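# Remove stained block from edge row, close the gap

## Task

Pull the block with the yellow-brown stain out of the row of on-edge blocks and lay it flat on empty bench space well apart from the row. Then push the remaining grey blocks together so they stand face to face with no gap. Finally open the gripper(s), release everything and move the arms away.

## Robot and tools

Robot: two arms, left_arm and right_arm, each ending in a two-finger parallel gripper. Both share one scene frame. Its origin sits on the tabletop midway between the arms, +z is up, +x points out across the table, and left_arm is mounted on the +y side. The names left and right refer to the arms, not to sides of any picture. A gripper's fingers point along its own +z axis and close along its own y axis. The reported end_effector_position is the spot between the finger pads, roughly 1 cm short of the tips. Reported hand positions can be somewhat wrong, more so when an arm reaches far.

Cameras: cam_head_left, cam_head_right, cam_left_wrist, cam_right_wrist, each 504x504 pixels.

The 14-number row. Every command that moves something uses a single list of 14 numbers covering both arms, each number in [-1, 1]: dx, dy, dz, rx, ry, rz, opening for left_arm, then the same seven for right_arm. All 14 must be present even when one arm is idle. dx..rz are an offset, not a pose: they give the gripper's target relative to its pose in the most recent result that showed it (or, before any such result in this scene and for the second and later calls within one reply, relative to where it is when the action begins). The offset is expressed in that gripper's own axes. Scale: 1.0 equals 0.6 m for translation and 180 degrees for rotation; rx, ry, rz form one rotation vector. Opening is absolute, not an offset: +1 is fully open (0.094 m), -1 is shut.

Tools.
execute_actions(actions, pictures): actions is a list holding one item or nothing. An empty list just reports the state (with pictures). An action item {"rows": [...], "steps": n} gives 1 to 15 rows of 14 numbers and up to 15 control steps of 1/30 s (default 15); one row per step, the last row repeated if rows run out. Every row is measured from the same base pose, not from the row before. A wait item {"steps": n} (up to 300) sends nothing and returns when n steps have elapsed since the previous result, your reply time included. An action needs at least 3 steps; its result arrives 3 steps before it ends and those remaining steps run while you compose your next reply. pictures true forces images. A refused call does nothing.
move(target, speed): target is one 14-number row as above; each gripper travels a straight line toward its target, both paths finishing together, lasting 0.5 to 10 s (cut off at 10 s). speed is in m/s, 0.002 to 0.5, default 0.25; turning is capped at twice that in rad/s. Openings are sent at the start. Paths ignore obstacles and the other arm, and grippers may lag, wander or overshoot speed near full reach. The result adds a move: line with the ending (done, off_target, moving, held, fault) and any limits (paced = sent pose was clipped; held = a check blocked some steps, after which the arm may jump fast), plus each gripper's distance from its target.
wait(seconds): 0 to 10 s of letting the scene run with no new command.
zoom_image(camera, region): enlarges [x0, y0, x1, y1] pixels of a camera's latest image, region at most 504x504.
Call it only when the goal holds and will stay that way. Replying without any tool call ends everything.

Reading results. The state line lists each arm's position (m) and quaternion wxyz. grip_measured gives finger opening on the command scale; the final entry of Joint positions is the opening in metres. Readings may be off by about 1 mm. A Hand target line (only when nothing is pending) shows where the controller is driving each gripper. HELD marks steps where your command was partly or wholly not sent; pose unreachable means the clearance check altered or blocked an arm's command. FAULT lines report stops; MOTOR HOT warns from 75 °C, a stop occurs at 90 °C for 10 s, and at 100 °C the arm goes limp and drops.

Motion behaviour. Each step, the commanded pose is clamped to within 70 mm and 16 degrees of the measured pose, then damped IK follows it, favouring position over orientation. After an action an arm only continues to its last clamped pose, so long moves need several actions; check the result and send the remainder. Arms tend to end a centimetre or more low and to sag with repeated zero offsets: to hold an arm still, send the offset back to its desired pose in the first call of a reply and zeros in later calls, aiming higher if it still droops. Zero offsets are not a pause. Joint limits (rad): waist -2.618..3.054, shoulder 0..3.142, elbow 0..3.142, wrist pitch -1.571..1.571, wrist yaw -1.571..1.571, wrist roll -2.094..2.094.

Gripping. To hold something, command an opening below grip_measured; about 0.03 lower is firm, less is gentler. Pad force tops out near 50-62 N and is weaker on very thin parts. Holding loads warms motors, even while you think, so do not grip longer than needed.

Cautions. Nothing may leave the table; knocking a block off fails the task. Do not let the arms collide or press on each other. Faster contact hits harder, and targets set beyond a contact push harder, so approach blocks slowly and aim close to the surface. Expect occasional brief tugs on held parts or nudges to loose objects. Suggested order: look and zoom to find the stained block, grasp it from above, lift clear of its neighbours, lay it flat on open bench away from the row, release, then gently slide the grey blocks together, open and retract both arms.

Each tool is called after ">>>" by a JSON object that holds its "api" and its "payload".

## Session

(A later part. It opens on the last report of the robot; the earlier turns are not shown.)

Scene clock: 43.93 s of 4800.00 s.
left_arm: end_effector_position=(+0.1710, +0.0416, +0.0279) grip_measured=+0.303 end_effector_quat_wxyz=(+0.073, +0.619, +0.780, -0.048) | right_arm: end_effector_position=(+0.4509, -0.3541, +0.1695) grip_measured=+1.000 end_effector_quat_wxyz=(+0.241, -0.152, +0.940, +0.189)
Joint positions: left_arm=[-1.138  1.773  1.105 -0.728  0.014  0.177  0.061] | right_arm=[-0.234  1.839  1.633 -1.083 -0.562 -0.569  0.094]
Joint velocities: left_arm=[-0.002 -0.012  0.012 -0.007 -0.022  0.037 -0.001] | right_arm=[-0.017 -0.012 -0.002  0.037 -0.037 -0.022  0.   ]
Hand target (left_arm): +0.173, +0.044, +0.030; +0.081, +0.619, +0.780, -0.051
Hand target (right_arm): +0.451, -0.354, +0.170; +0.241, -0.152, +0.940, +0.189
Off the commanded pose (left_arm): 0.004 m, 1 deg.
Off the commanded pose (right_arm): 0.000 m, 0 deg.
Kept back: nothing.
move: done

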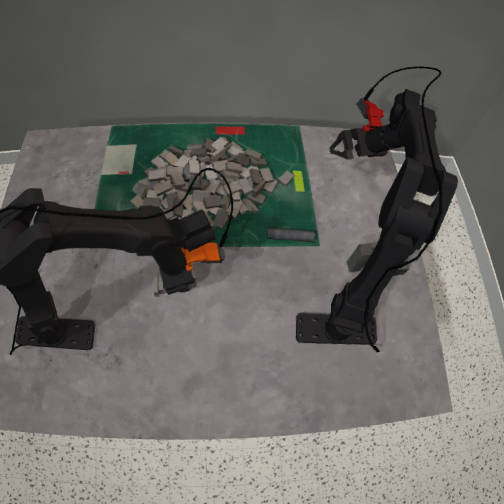

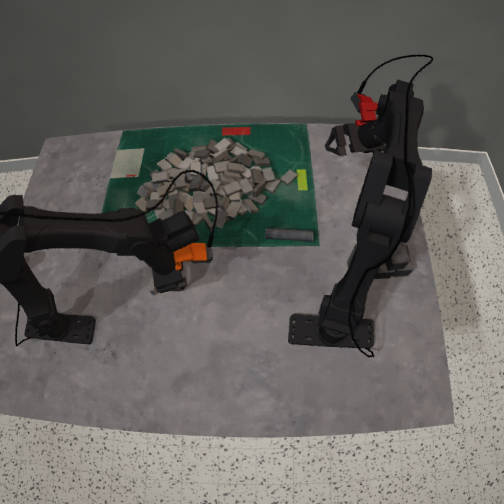

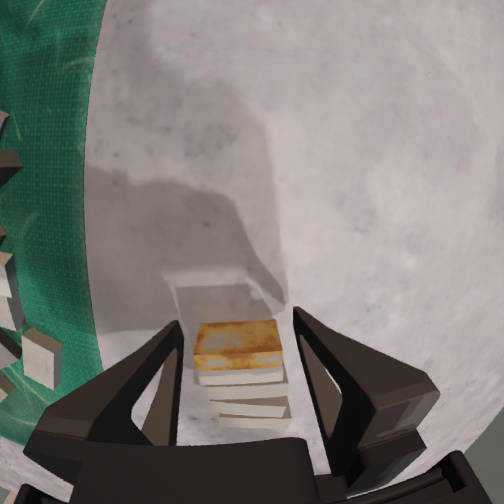

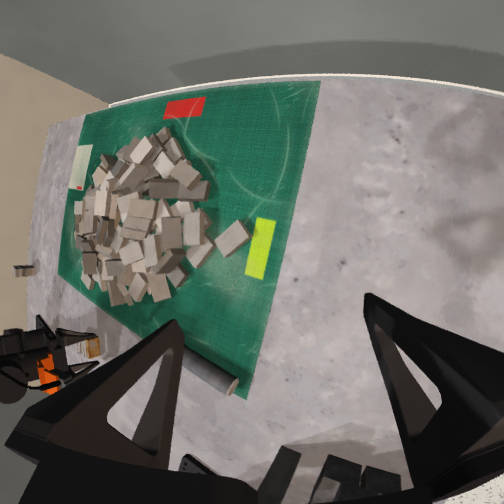

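>>> {"api": "move", "payload": {"target": [0.012,0,-0.004,0,0,0,0.3,0,0,0,0,0,0,1], "speed": 0.03}}

>>> {"api": "move", "payload": {"target": [0,0,-0.004,0,0,0,-0.25,0,0,0,0,0,0,1]}}

>>> {"api": "move", "payload": {"target": [-0.01,0,-0.1,0,0,0,-0.25,0,0,0,0,0,0,1], "speed": 0.05}}

Scene clock: 44.87 s of 4800.00 s.
left_arm: end_effector_position=(+0.1713, +0.0409, +0.0281) grip_measured=+0.303 end_effector_quat_wxyz=(+0.075, +0.619, +0.780, -0.048) | right_arm: end_effector_position=(+0.4508, -0.3543, +0.1693) grip_measured=+1.000 end_effector_quat_wxyz=(+0.241, -0.152, +0.940, +0.188)
Joint positions: left_arm=[-1.138  1.772  1.105 -0.725  0.014  0.177  0.061] | right_arm=[-0.234  1.839  1.633 -1.083 -0.561 -0.569  0.094]
Joint velocities: left_arm=[ 0.002  0.002  0.012  0.066  0.022 -0.022 -0.001] | right_arm=[-0.012 -0.007  0.007  0.007  0.007 -0.007  0.   ]
Hand target (left_arm): +0.169, +0.049, +0.029; +0.073, +0.619, +0.780, -0.048
Hand target (right_arm): +0.451, -0.354, +0.169; +0.241, -0.152, +0.940, +0.189
Off the commanded pose (left_arm): 0.008 m, 0 deg.
Off the commanded pose (right_arm): 0.000 m, 0 deg.
Kept back: nothing.
move: done

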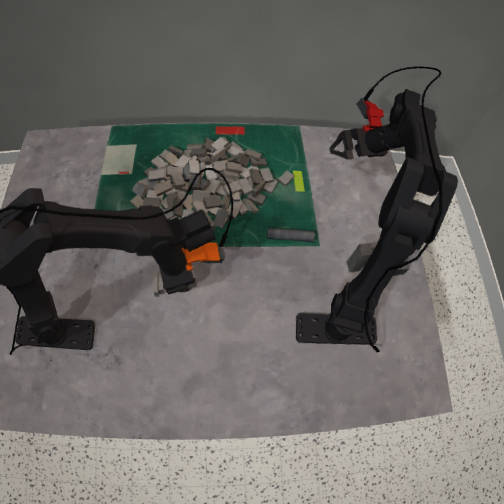

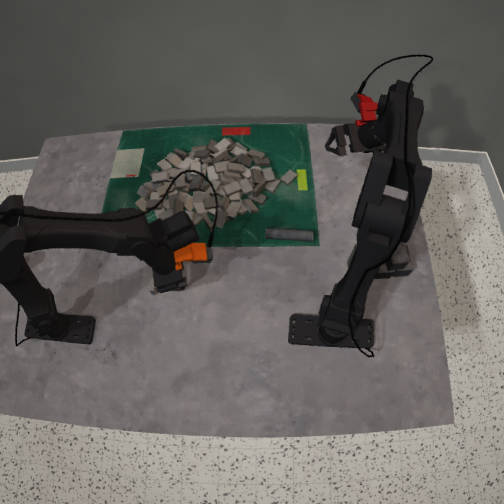

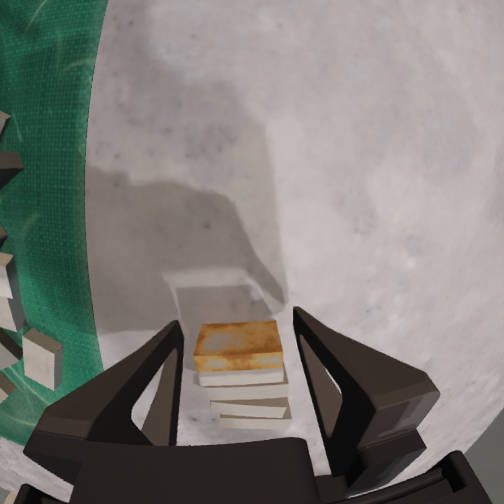

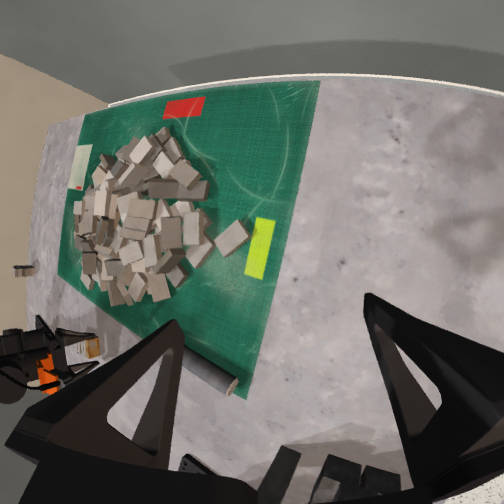

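Scene clock: 45.57 s of 4800.00 s.
left_arm: end_effector_position=(+0.1714, +0.0409, +0.0281) grip_measured=-0.087 end_effector_quat_wxyz=(+0.075, +0.619, +0.780, -0.048) | right_arm: end_effector_position=(+0.4508, -0.3546, +0.1692) grip_measured=+1.000 end_effector_quat_wxyz=(+0.240, -0.152, +0.940, +0.187)
Joint positions: left_arm=[-1.138  1.772  1.105 -0.725  0.014  0.177  0.043] | right_arm=[-0.234  1.839  1.633 -1.083 -0.559 -0.569  0.094]
Joint velocities: left_arm=[ 0.007 -0.007  0.007  0.037  0.007  0.007  0.001] | right_arm=[ 0.007  0.012  0.022  0.022 -0.022  0.037  0.   ]
Hand target (left_arm): +0.171, +0.041, +0.030; +0.075, +0.619, +0.780, -0.049
Hand target (right_arm): +0.451, -0.354, +0.169; +0.241, -0.152, +0.940, +0.188
Off the commanded pose (left_arm): 0.002 m, 0 deg.
Off the commanded pose (right_arm): 0.000 m, 0 deg.
Kept back: nothing.
move: done

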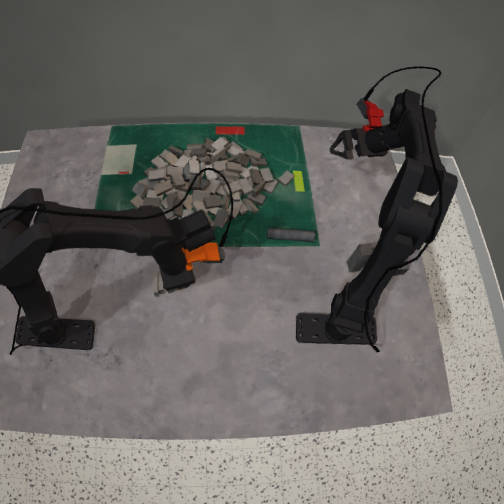

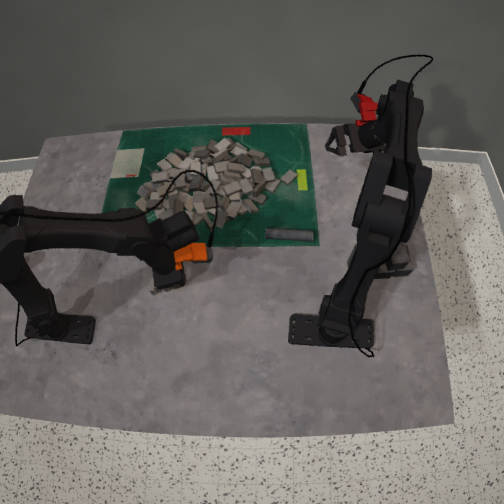

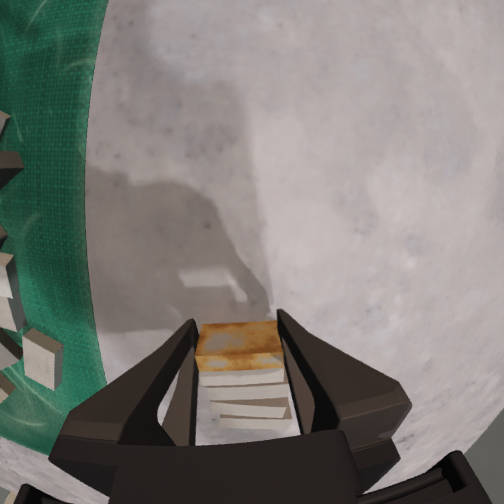

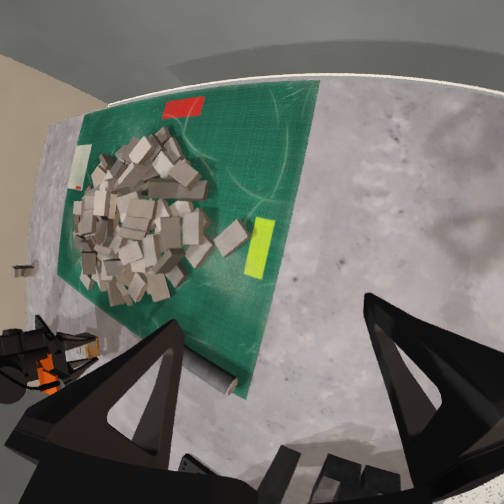

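Scene clock: 47.27 s of 4800.00 s.
left_arm: end_effector_position=(+0.1680, +0.0488, +0.0743) grip_measured=-0.087 end_effector_quat_wxyz=(+0.063, +0.620, +0.781, -0.042) | right_arm: end_effector_position=(+0.4508, -0.3548, +0.1691) grip_measured=+1.000 end_effector_quat_wxyz=(+0.240, -0.152, +0.940, +0.187)
Joint positions: left_arm=[-1.138  1.706  1.225 -0.939  0.014  0.177  0.043] | right_arm=[-0.234  1.839  1.633 -1.083 -0.558 -0.569  0.094]
Joint velocities: left_arm=[ 0.012  0.007  0.007  0.022  0.066 -0.022 -0.   ] | right_arm=[-0.007 -0.002  0.002  0.022 -0.007 -0.095  0.   ]
Hand target (left_arm): +0.169, +0.045, +0.088; +0.075, +0.619, +0.780, -0.048
Hand target (right_arm): +0.451, -0.355, +0.169; +0.240, -0.152, +0.940, +0.187
Off the commanded pose (left_arm): 0.014 m, 2 deg.
Off the commanded pose (right_arm): 0.000 m, 0 deg.
Kept back: nothing.
move: off_target (left_arm)

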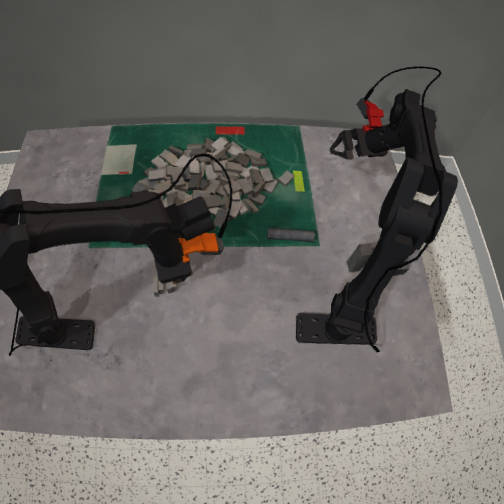

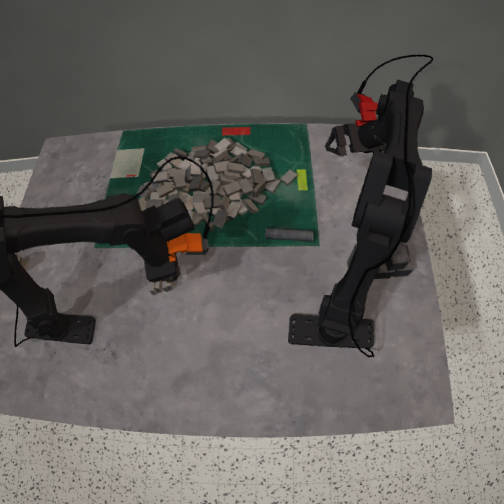

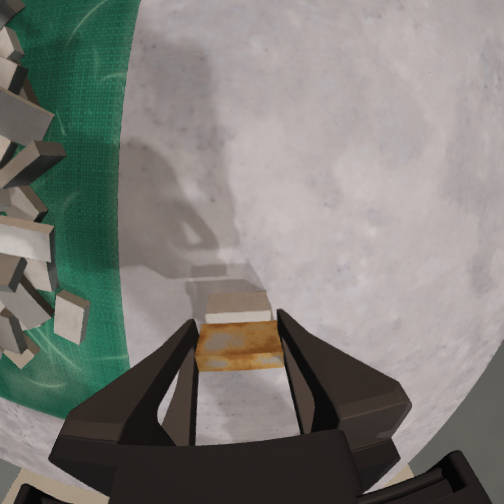

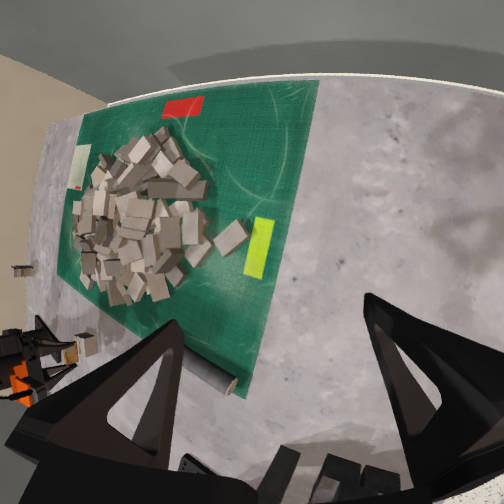

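>>> {"api": "move", "payload": {"target": [-0.17,0,-0.03,0,-0.35,0,-0.25,0,0,0,0,0,0,1], "speed": 0.12}}

Scene clock: 52.77 s of 4800.00 s.
left_arm: end_effector_position=(+0.1882, -0.0500, +0.1145) grip_measured=-0.087 end_effector_quat_wxyz=(+0.468, +0.515, +0.625, -0.354) | right_arm: end_effector_position=(+0.4507, -0.3550, +0.1689) grip_measured=+1.000 end_effector_quat_wxyz=(+0.240, -0.151, +0.941, +0.186)
Joint positions: left_arm=[-1.115  1.634  0.543  0.769  0.187  0.104  0.043] | right_arm=[-0.234  1.839  1.633 -1.083 -0.556 -0.569  0.094]
Joint velocities: left_arm=[ 0.007  0.017  0.012 -0.051  0.007  0.007 -0.   ] | right_arm=[-0.007 -0.012  0.007 -0.037  0.037 -0.037  0.   ]
Hand target (left_arm): +0.190, -0.046, +0.108; +0.463, +0.511, +0.630, -0.356
Hand target (right_arm): +0.451, -0.355, +0.169; +0.240, -0.152, +0.940, +0.187
Off the commanded pose (left_arm): 0.008 m, 2 deg.
Off the commanded pose (right_arm): 0.000 m, 0 deg.
Kept back: nothing.
move: done

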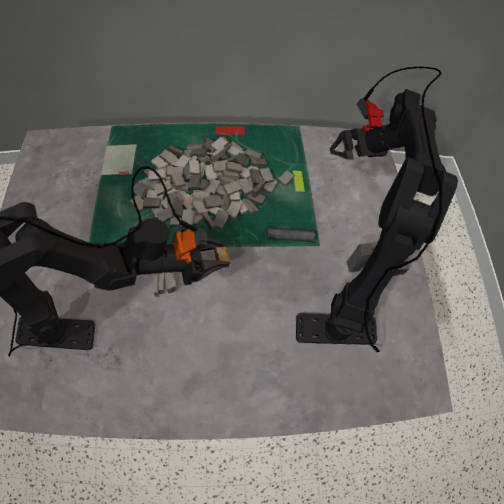

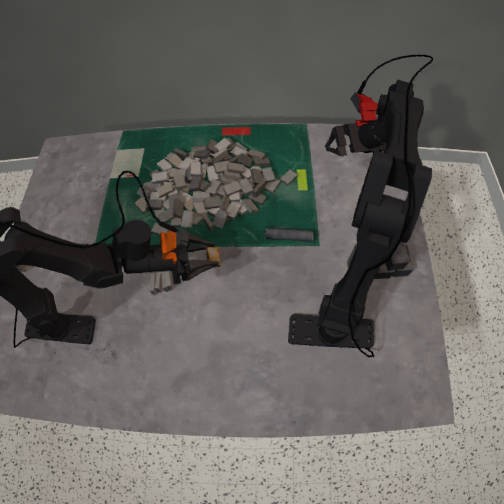

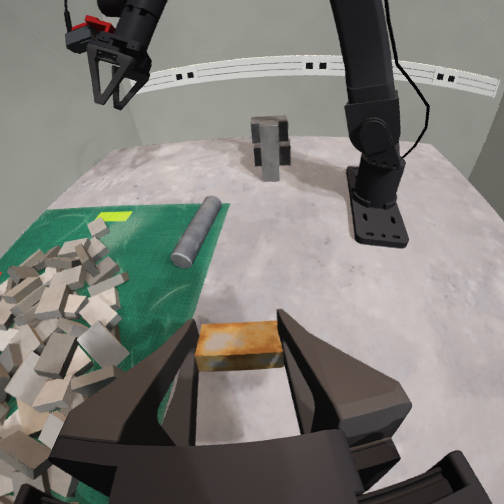

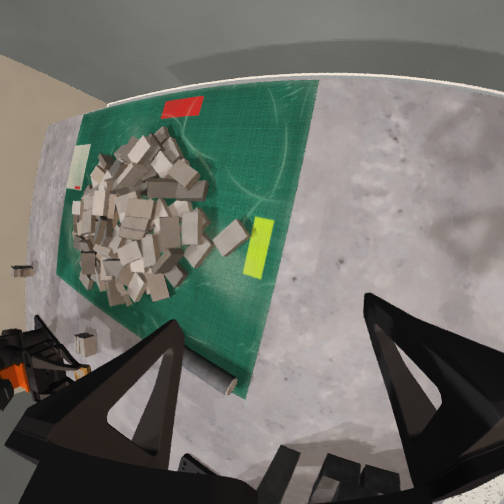

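>>> {"api": "move", "payload": {"target": [0.08,-0.093,0.2,0,0,0,-0.25,0,0,0,0,0,0,1], "speed": 0.1}}

Scene clock: 54.73 s of 4800.00 s.
left_arm: end_effector_position=(+0.1631, -0.1540, +0.0400) grip_measured=-0.087 end_effector_quat_wxyz=(+0.477, +0.510, +0.619, -0.360) | right_arm: end_effector_position=(+0.4507, -0.3553, +0.1688) grip_measured=+1.000 end_effector_quat_wxyz=(+0.240, -0.151, +0.941, +0.185)
Joint positions: left_arm=[-1.301  2.187  0.864  1.034  0.009  0.046  0.043] | right_arm=[-0.234  1.839  1.633 -1.083 -0.555 -0.569  0.094]
Joint velocities: left_arm=[-0.002 -0.022 -0.007 -0.007 -0.095 -0.037 -0.001] | right_arm=[ 0.007  0.002  0.007 -0.066  0.051 -0.066  0.   ]
Hand target (left_arm): +0.159, -0.158, +0.029; +0.467, +0.514, +0.625, -0.356
Hand target (right_arm): +0.451, -0.355, +0.169; +0.240, -0.151, +0.941, +0.186
Off the commanded pose (left_arm): 0.012 m, 2 deg.
Off the commanded pose (right_arm): 0.000 m, 0 deg.
Kept back: nothing.
move: off_target (left_arm)

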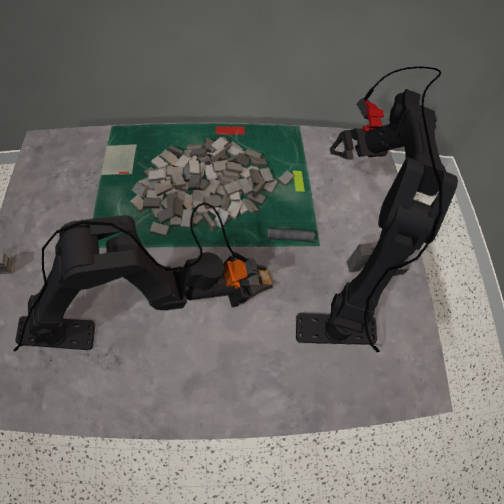

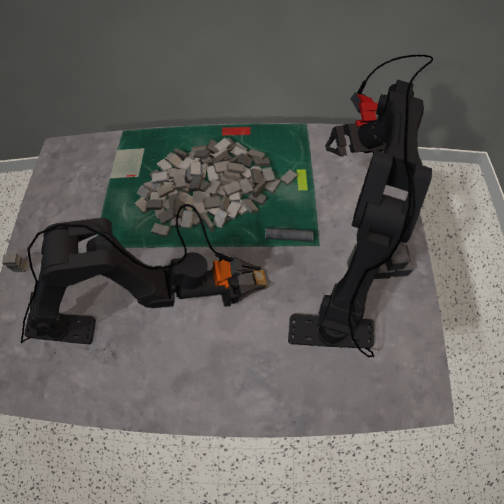

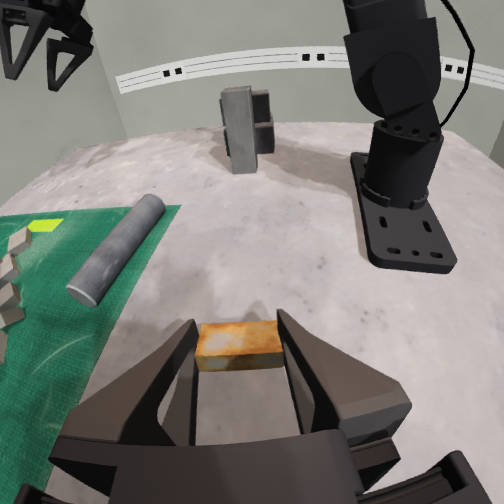

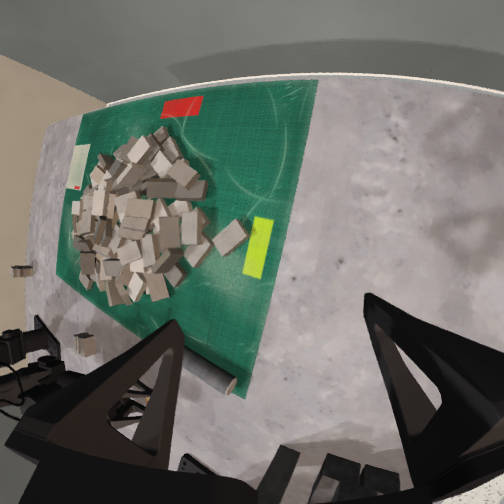

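>>> {"api": "move", "payload": {"target": [0.04,0,0,0,0,0,-0.25,0,0,0,0,0,0,1], "speed": 0.04}}

>>> {"api": "move", "payload": {"target": [0,0,0,0,0,0,0.4,0,0,0,0,0,0,1]}}

>>> {"api": "move", "payload": {"target": [-0.2,0,-0.05,0,0,0,1,0,0,0,0,0,0,1], "speed": 0.15}}

Scene clock: 55.83 s of 4800.00 s.
left_arm: end_effector_position=(+0.1639, -0.1567, +0.0398) grip_measured=-0.087 end_effector_quat_wxyz=(+0.495, +0.499, +0.606, -0.373) | right_arm: end_effector_position=(+0.4507, -0.3555, +0.1687) grip_measured=+1.000 end_effector_quat_wxyz=(+0.239, -0.151, +0.941, +0.185)
Joint positions: left_arm=[-1.301  2.238  0.864  1.14   0.009  0.045  0.043] | right_arm=[-0.234  1.839  1.633 -1.083 -0.553 -0.569  0.094]
Joint velocities: left_arm=[-0.022  0.022 -0.007 -0.022 -0.081 -0.022 -0.001] | right_arm=[ 0.012 -0.002  0.002  0.007 -0.081  0.007  0.   ]
Hand target (left_arm): +0.162, -0.147, +0.017; +0.477, +0.510, +0.619, -0.360
Hand target (right_arm): +0.451, -0.355, +0.169; +0.240, -0.151, +0.941, +0.185
Off the commanded pose (left_arm): 0.025 m, 3 deg.
Off the commanded pose (right_arm): 0.000 m, 0 deg.
Kept back: nothing.
move: off_target (left_arm)

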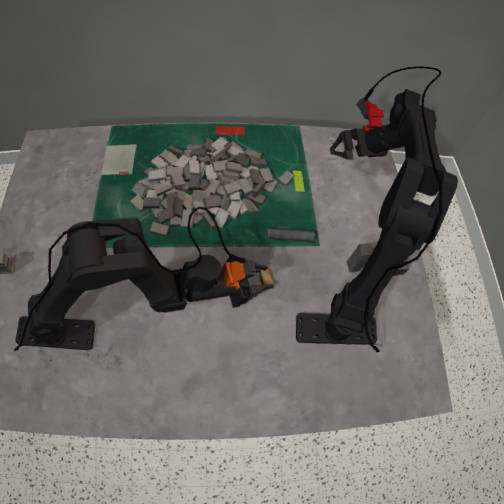

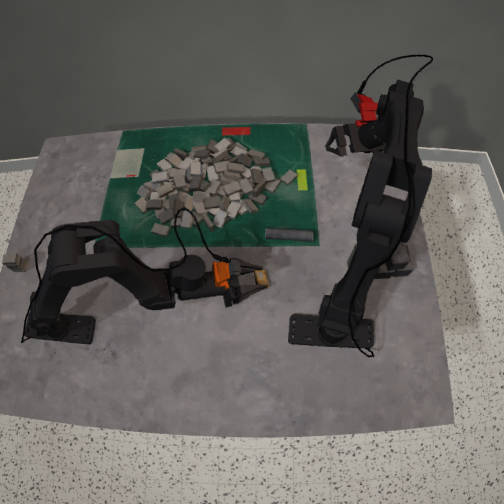

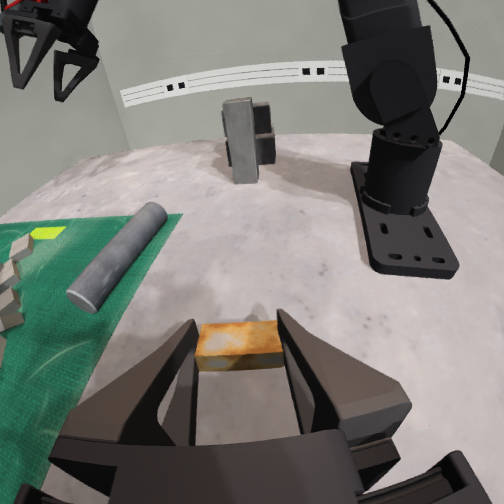

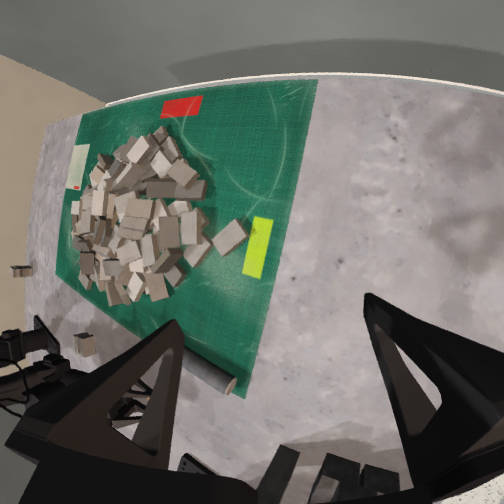

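Scene clock: 56.33 s of 4800.00 s.
left_arm: end_effector_position=(+0.1639, -0.1568, +0.0400) grip_measured=+0.397 end_effector_quat_wxyz=(+0.495, +0.499, +0.606, -0.373) | right_arm: end_effector_position=(+0.4506, -0.3557, +0.1685) grip_measured=+1.000 end_effector_quat_wxyz=(+0.239, -0.151, +0.941, +0.184)
Joint positions: left_arm=[-1.301  2.238  0.864  1.141  0.009  0.045  0.066] | right_arm=[-0.234  1.839  1.633 -1.083 -0.551 -0.569  0.094]
Joint velocities: left_arm=[-0.002  0.002 -0.012  0.037  0.007  0.022  0.   ] | right_arm=[-0.007  0.012 -0.007 -0.051 -0.081 -0.022  0.   ]
Hand target (left_arm): +0.164, -0.157, +0.040; +0.495, +0.499, +0.606, -0.373
Hand target (right_arm): +0.451, -0.356, +0.169; +0.239, -0.151, +0.941, +0.185
Off the commanded pose (left_arm): 0.000 m, 0 deg.
Off the commanded pose (right_arm): 0.000 m, 0 deg.
Kept back: nothing.
move: done

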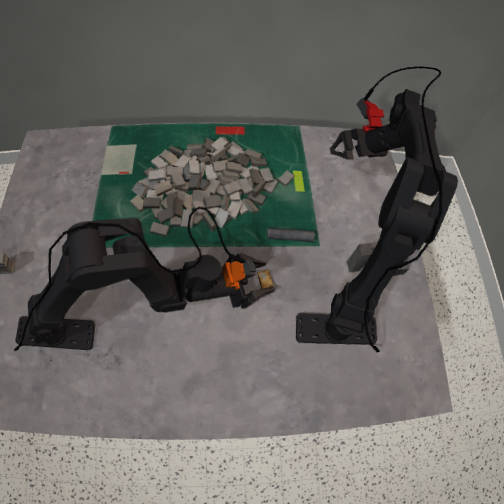

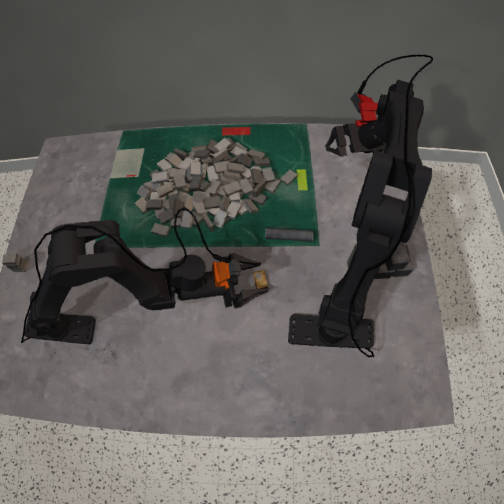

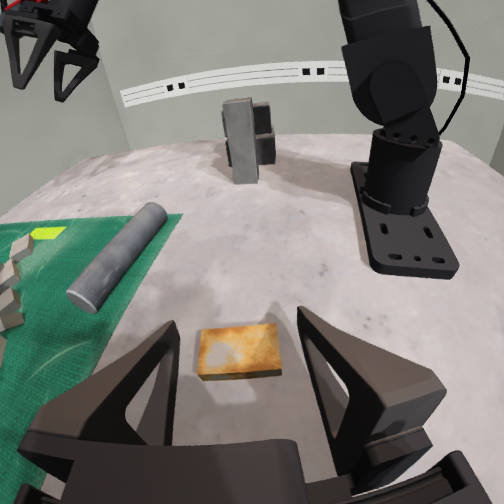

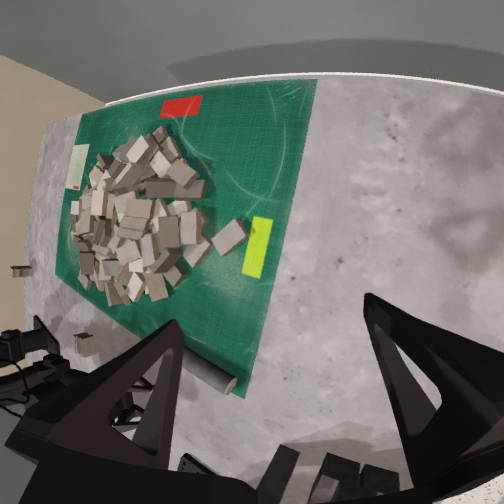

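Scene clock: 57.90 s of 4800.00 s.
left_arm: end_effector_position=(+0.1641, -0.1537, +0.1586) grip_measured=+1.000 end_effector_quat_wxyz=(+0.498, +0.496, +0.605, -0.373) | right_arm: end_effector_position=(+0.4506, -0.3560, +0.1684) grip_measured=+1.000 end_effector_quat_wxyz=(+0.239, -0.151, +0.942, +0.183)
Joint positions: left_arm=[-1.301  1.841  0.922  0.691  0.003  0.045  0.094] | right_arm=[-0.234  1.839  1.633 -1.083 -0.55  -0.569  0.094]
Joint velocities: left_arm=[-0.007 -0.012 -0.012 -0.022 -0.007 -0.051  0.   ] | right_arm=[-0.002 -0.012 -0.007 -0.022 -0.037 -0.066  0.   ]
Hand target (left_arm): +0.159, -0.157, +0.164; +0.495, +0.499, +0.605, -0.374
Hand target (right_arm): +0.451, -0.356, +0.169; +0.239, -0.151, +0.941, +0.184
Off the commanded pose (left_arm): 0.008 m, 0 deg.
Off the commanded pose (right_arm): 0.000 m, 0 deg.
Kept back: nothing.
move: done

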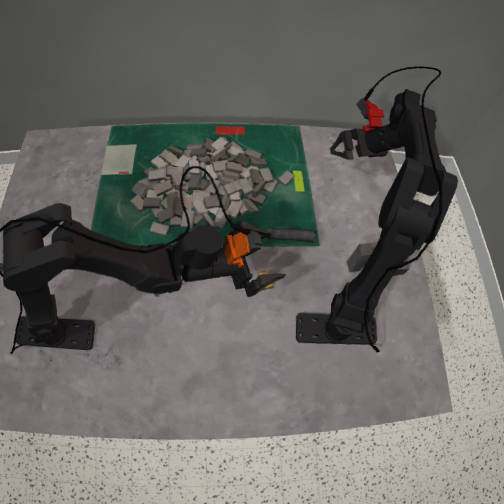

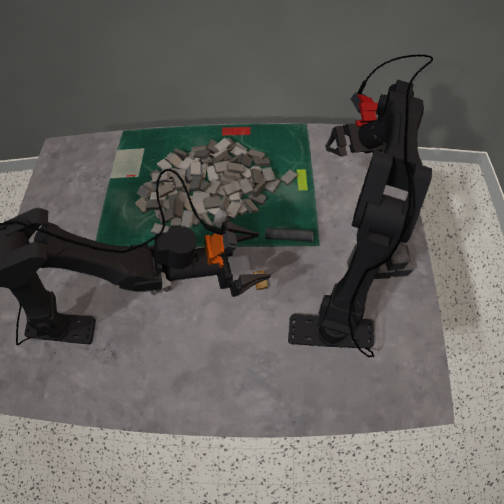

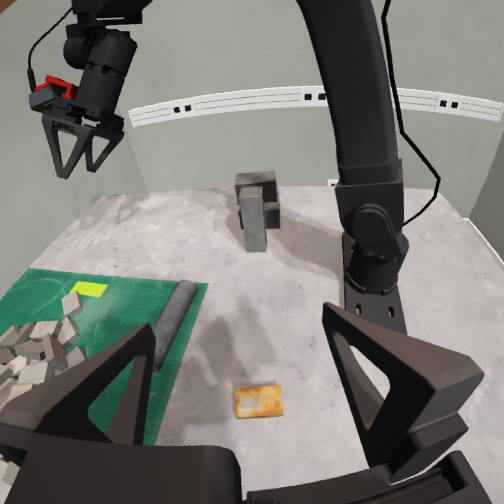

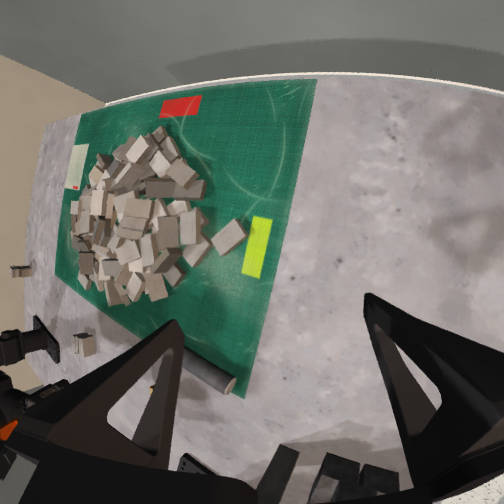

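>>> {"api": "move", "payload": {"target": [0.152,0.092,-0.345,-0.317,0.345,-0.417,1,0,0,0,0,0,0,1], "speed": 0.2}}

Scene clock: 63.60 s of 4800.00 s.
left_arm: end_effector_position=(+0.1642, +0.0749, +0.1179) grip_measured=+1.000 end_effector_quat_wxyz=(+0.001, -0.092, +0.996, -0.008) | right_arm: end_effector_position=(+0.4506, -0.3562, +0.1682) grip_measured=+1.000 end_effector_quat_wxyz=(+0.238, -0.151, +0.942, +0.183)
Joint positions: left_arm=[-1.122  1.709  1.414 -1.259  0.004 -1.332  0.094] | right_arm=[-0.234  1.839  1.633 -1.083 -0.548 -0.569  0.094]
Joint velocities: left_arm=[ 0.007  0.012  0.007 -0.081 -0.022 -0.022  0.   ] | right_arm=[-0.012 -0.007 -0.017  0.022 -0.095  0.022  0.   ]
Hand target (left_arm): +0.167, +0.075, +0.119; -0.004, -0.102, +0.995, -0.001
Hand target (right_arm): +0.451, -0.356, +0.168; +0.239, -0.151, +0.942, +0.183
Off the commanded pose (left_arm): 0.005 m, 1 deg.
Off the commanded pose (right_arm): 0.000 m, 0 deg.
Kept back: nothing.
move: done

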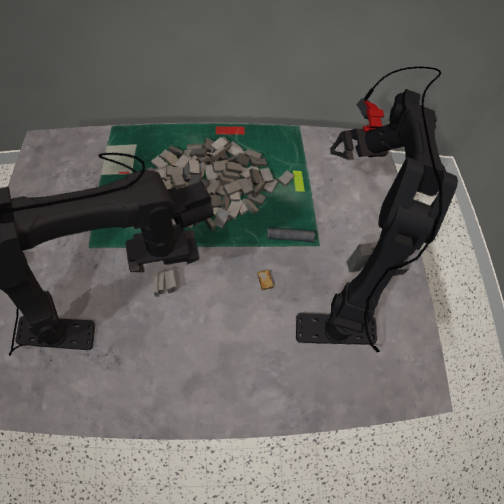

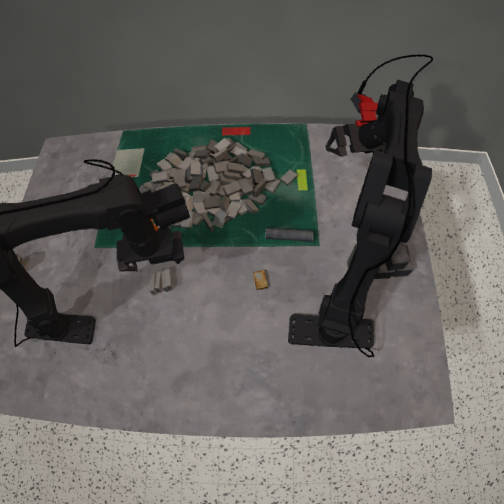

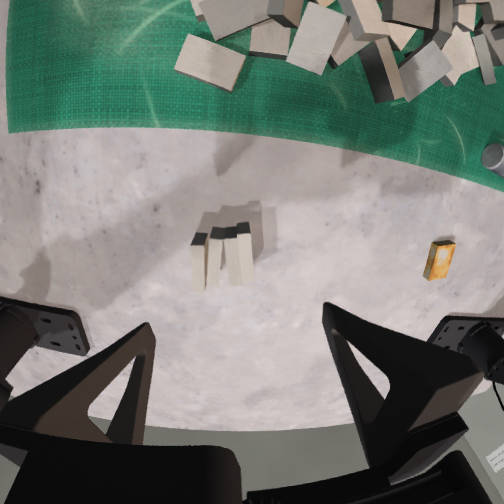

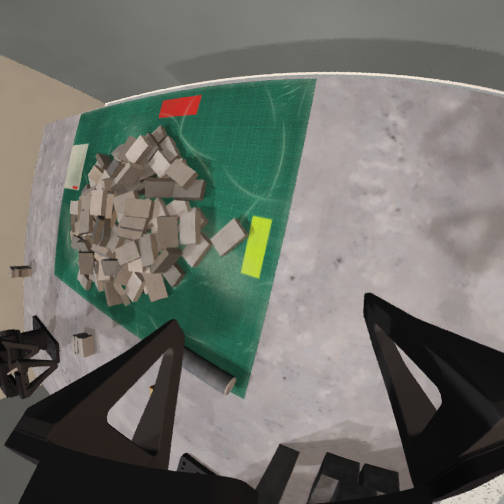

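>>> {"api": "move", "payload": {"target": [-0.006,0.016,0.155,0,0,0,1,0,0,0,0,0,0,1], "speed": 0.1}}

Scene clock: 65.37 s of 4800.00 s.
left_arm: end_effector_position=(+0.1652, +0.0790, +0.0327) grip_measured=+1.000 end_effector_quat_wxyz=(+0.003, -0.091, +0.996, -0.017) | right_arm: end_effector_position=(+0.4505, -0.3564, +0.1681) grip_measured=+1.000 end_effector_quat_wxyz=(+0.238, -0.151, +0.942, +0.182)
Joint positions: left_arm=[-1.113  1.753  1.117 -0.9    0.005 -1.322  0.094] | right_arm=[-0.234  1.839  1.633 -1.083 -0.547 -0.569  0.094]
Joint velocities: left_arm=[ 0.002 -0.012  0.017  0.051 -0.037 -0.007  0.   ] | right_arm=[-0.007 -0.012 -0.007 -0.007 -0.051  0.007  0.   ]
Hand target (left_arm): +0.167, +0.084, +0.025; +0.001, -0.092, +0.996, -0.008
Hand target (right_arm): +0.451, -0.356, +0.168; +0.238, -0.151, +0.942, +0.183
Off the commanded pose (left_arm): 0.009 m, 1 deg.
Off the commanded pose (right_arm): 0.000 m, 0 deg.
Kept back: nothing.
move: done

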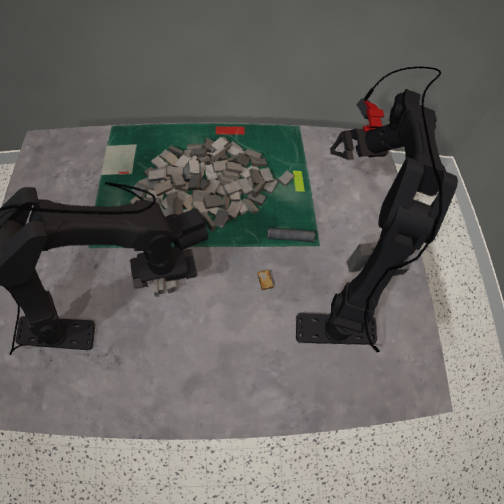

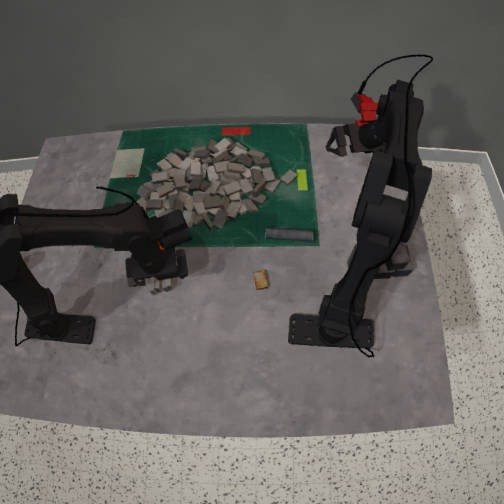

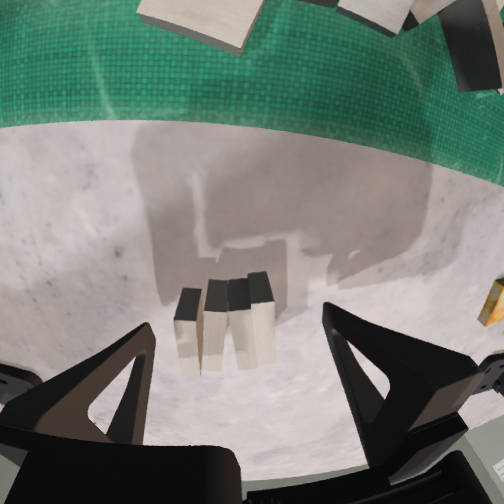

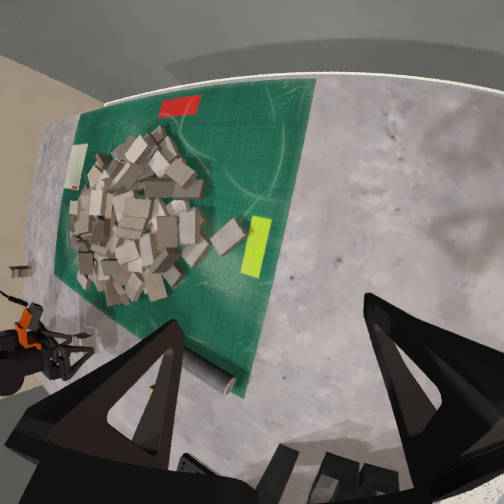

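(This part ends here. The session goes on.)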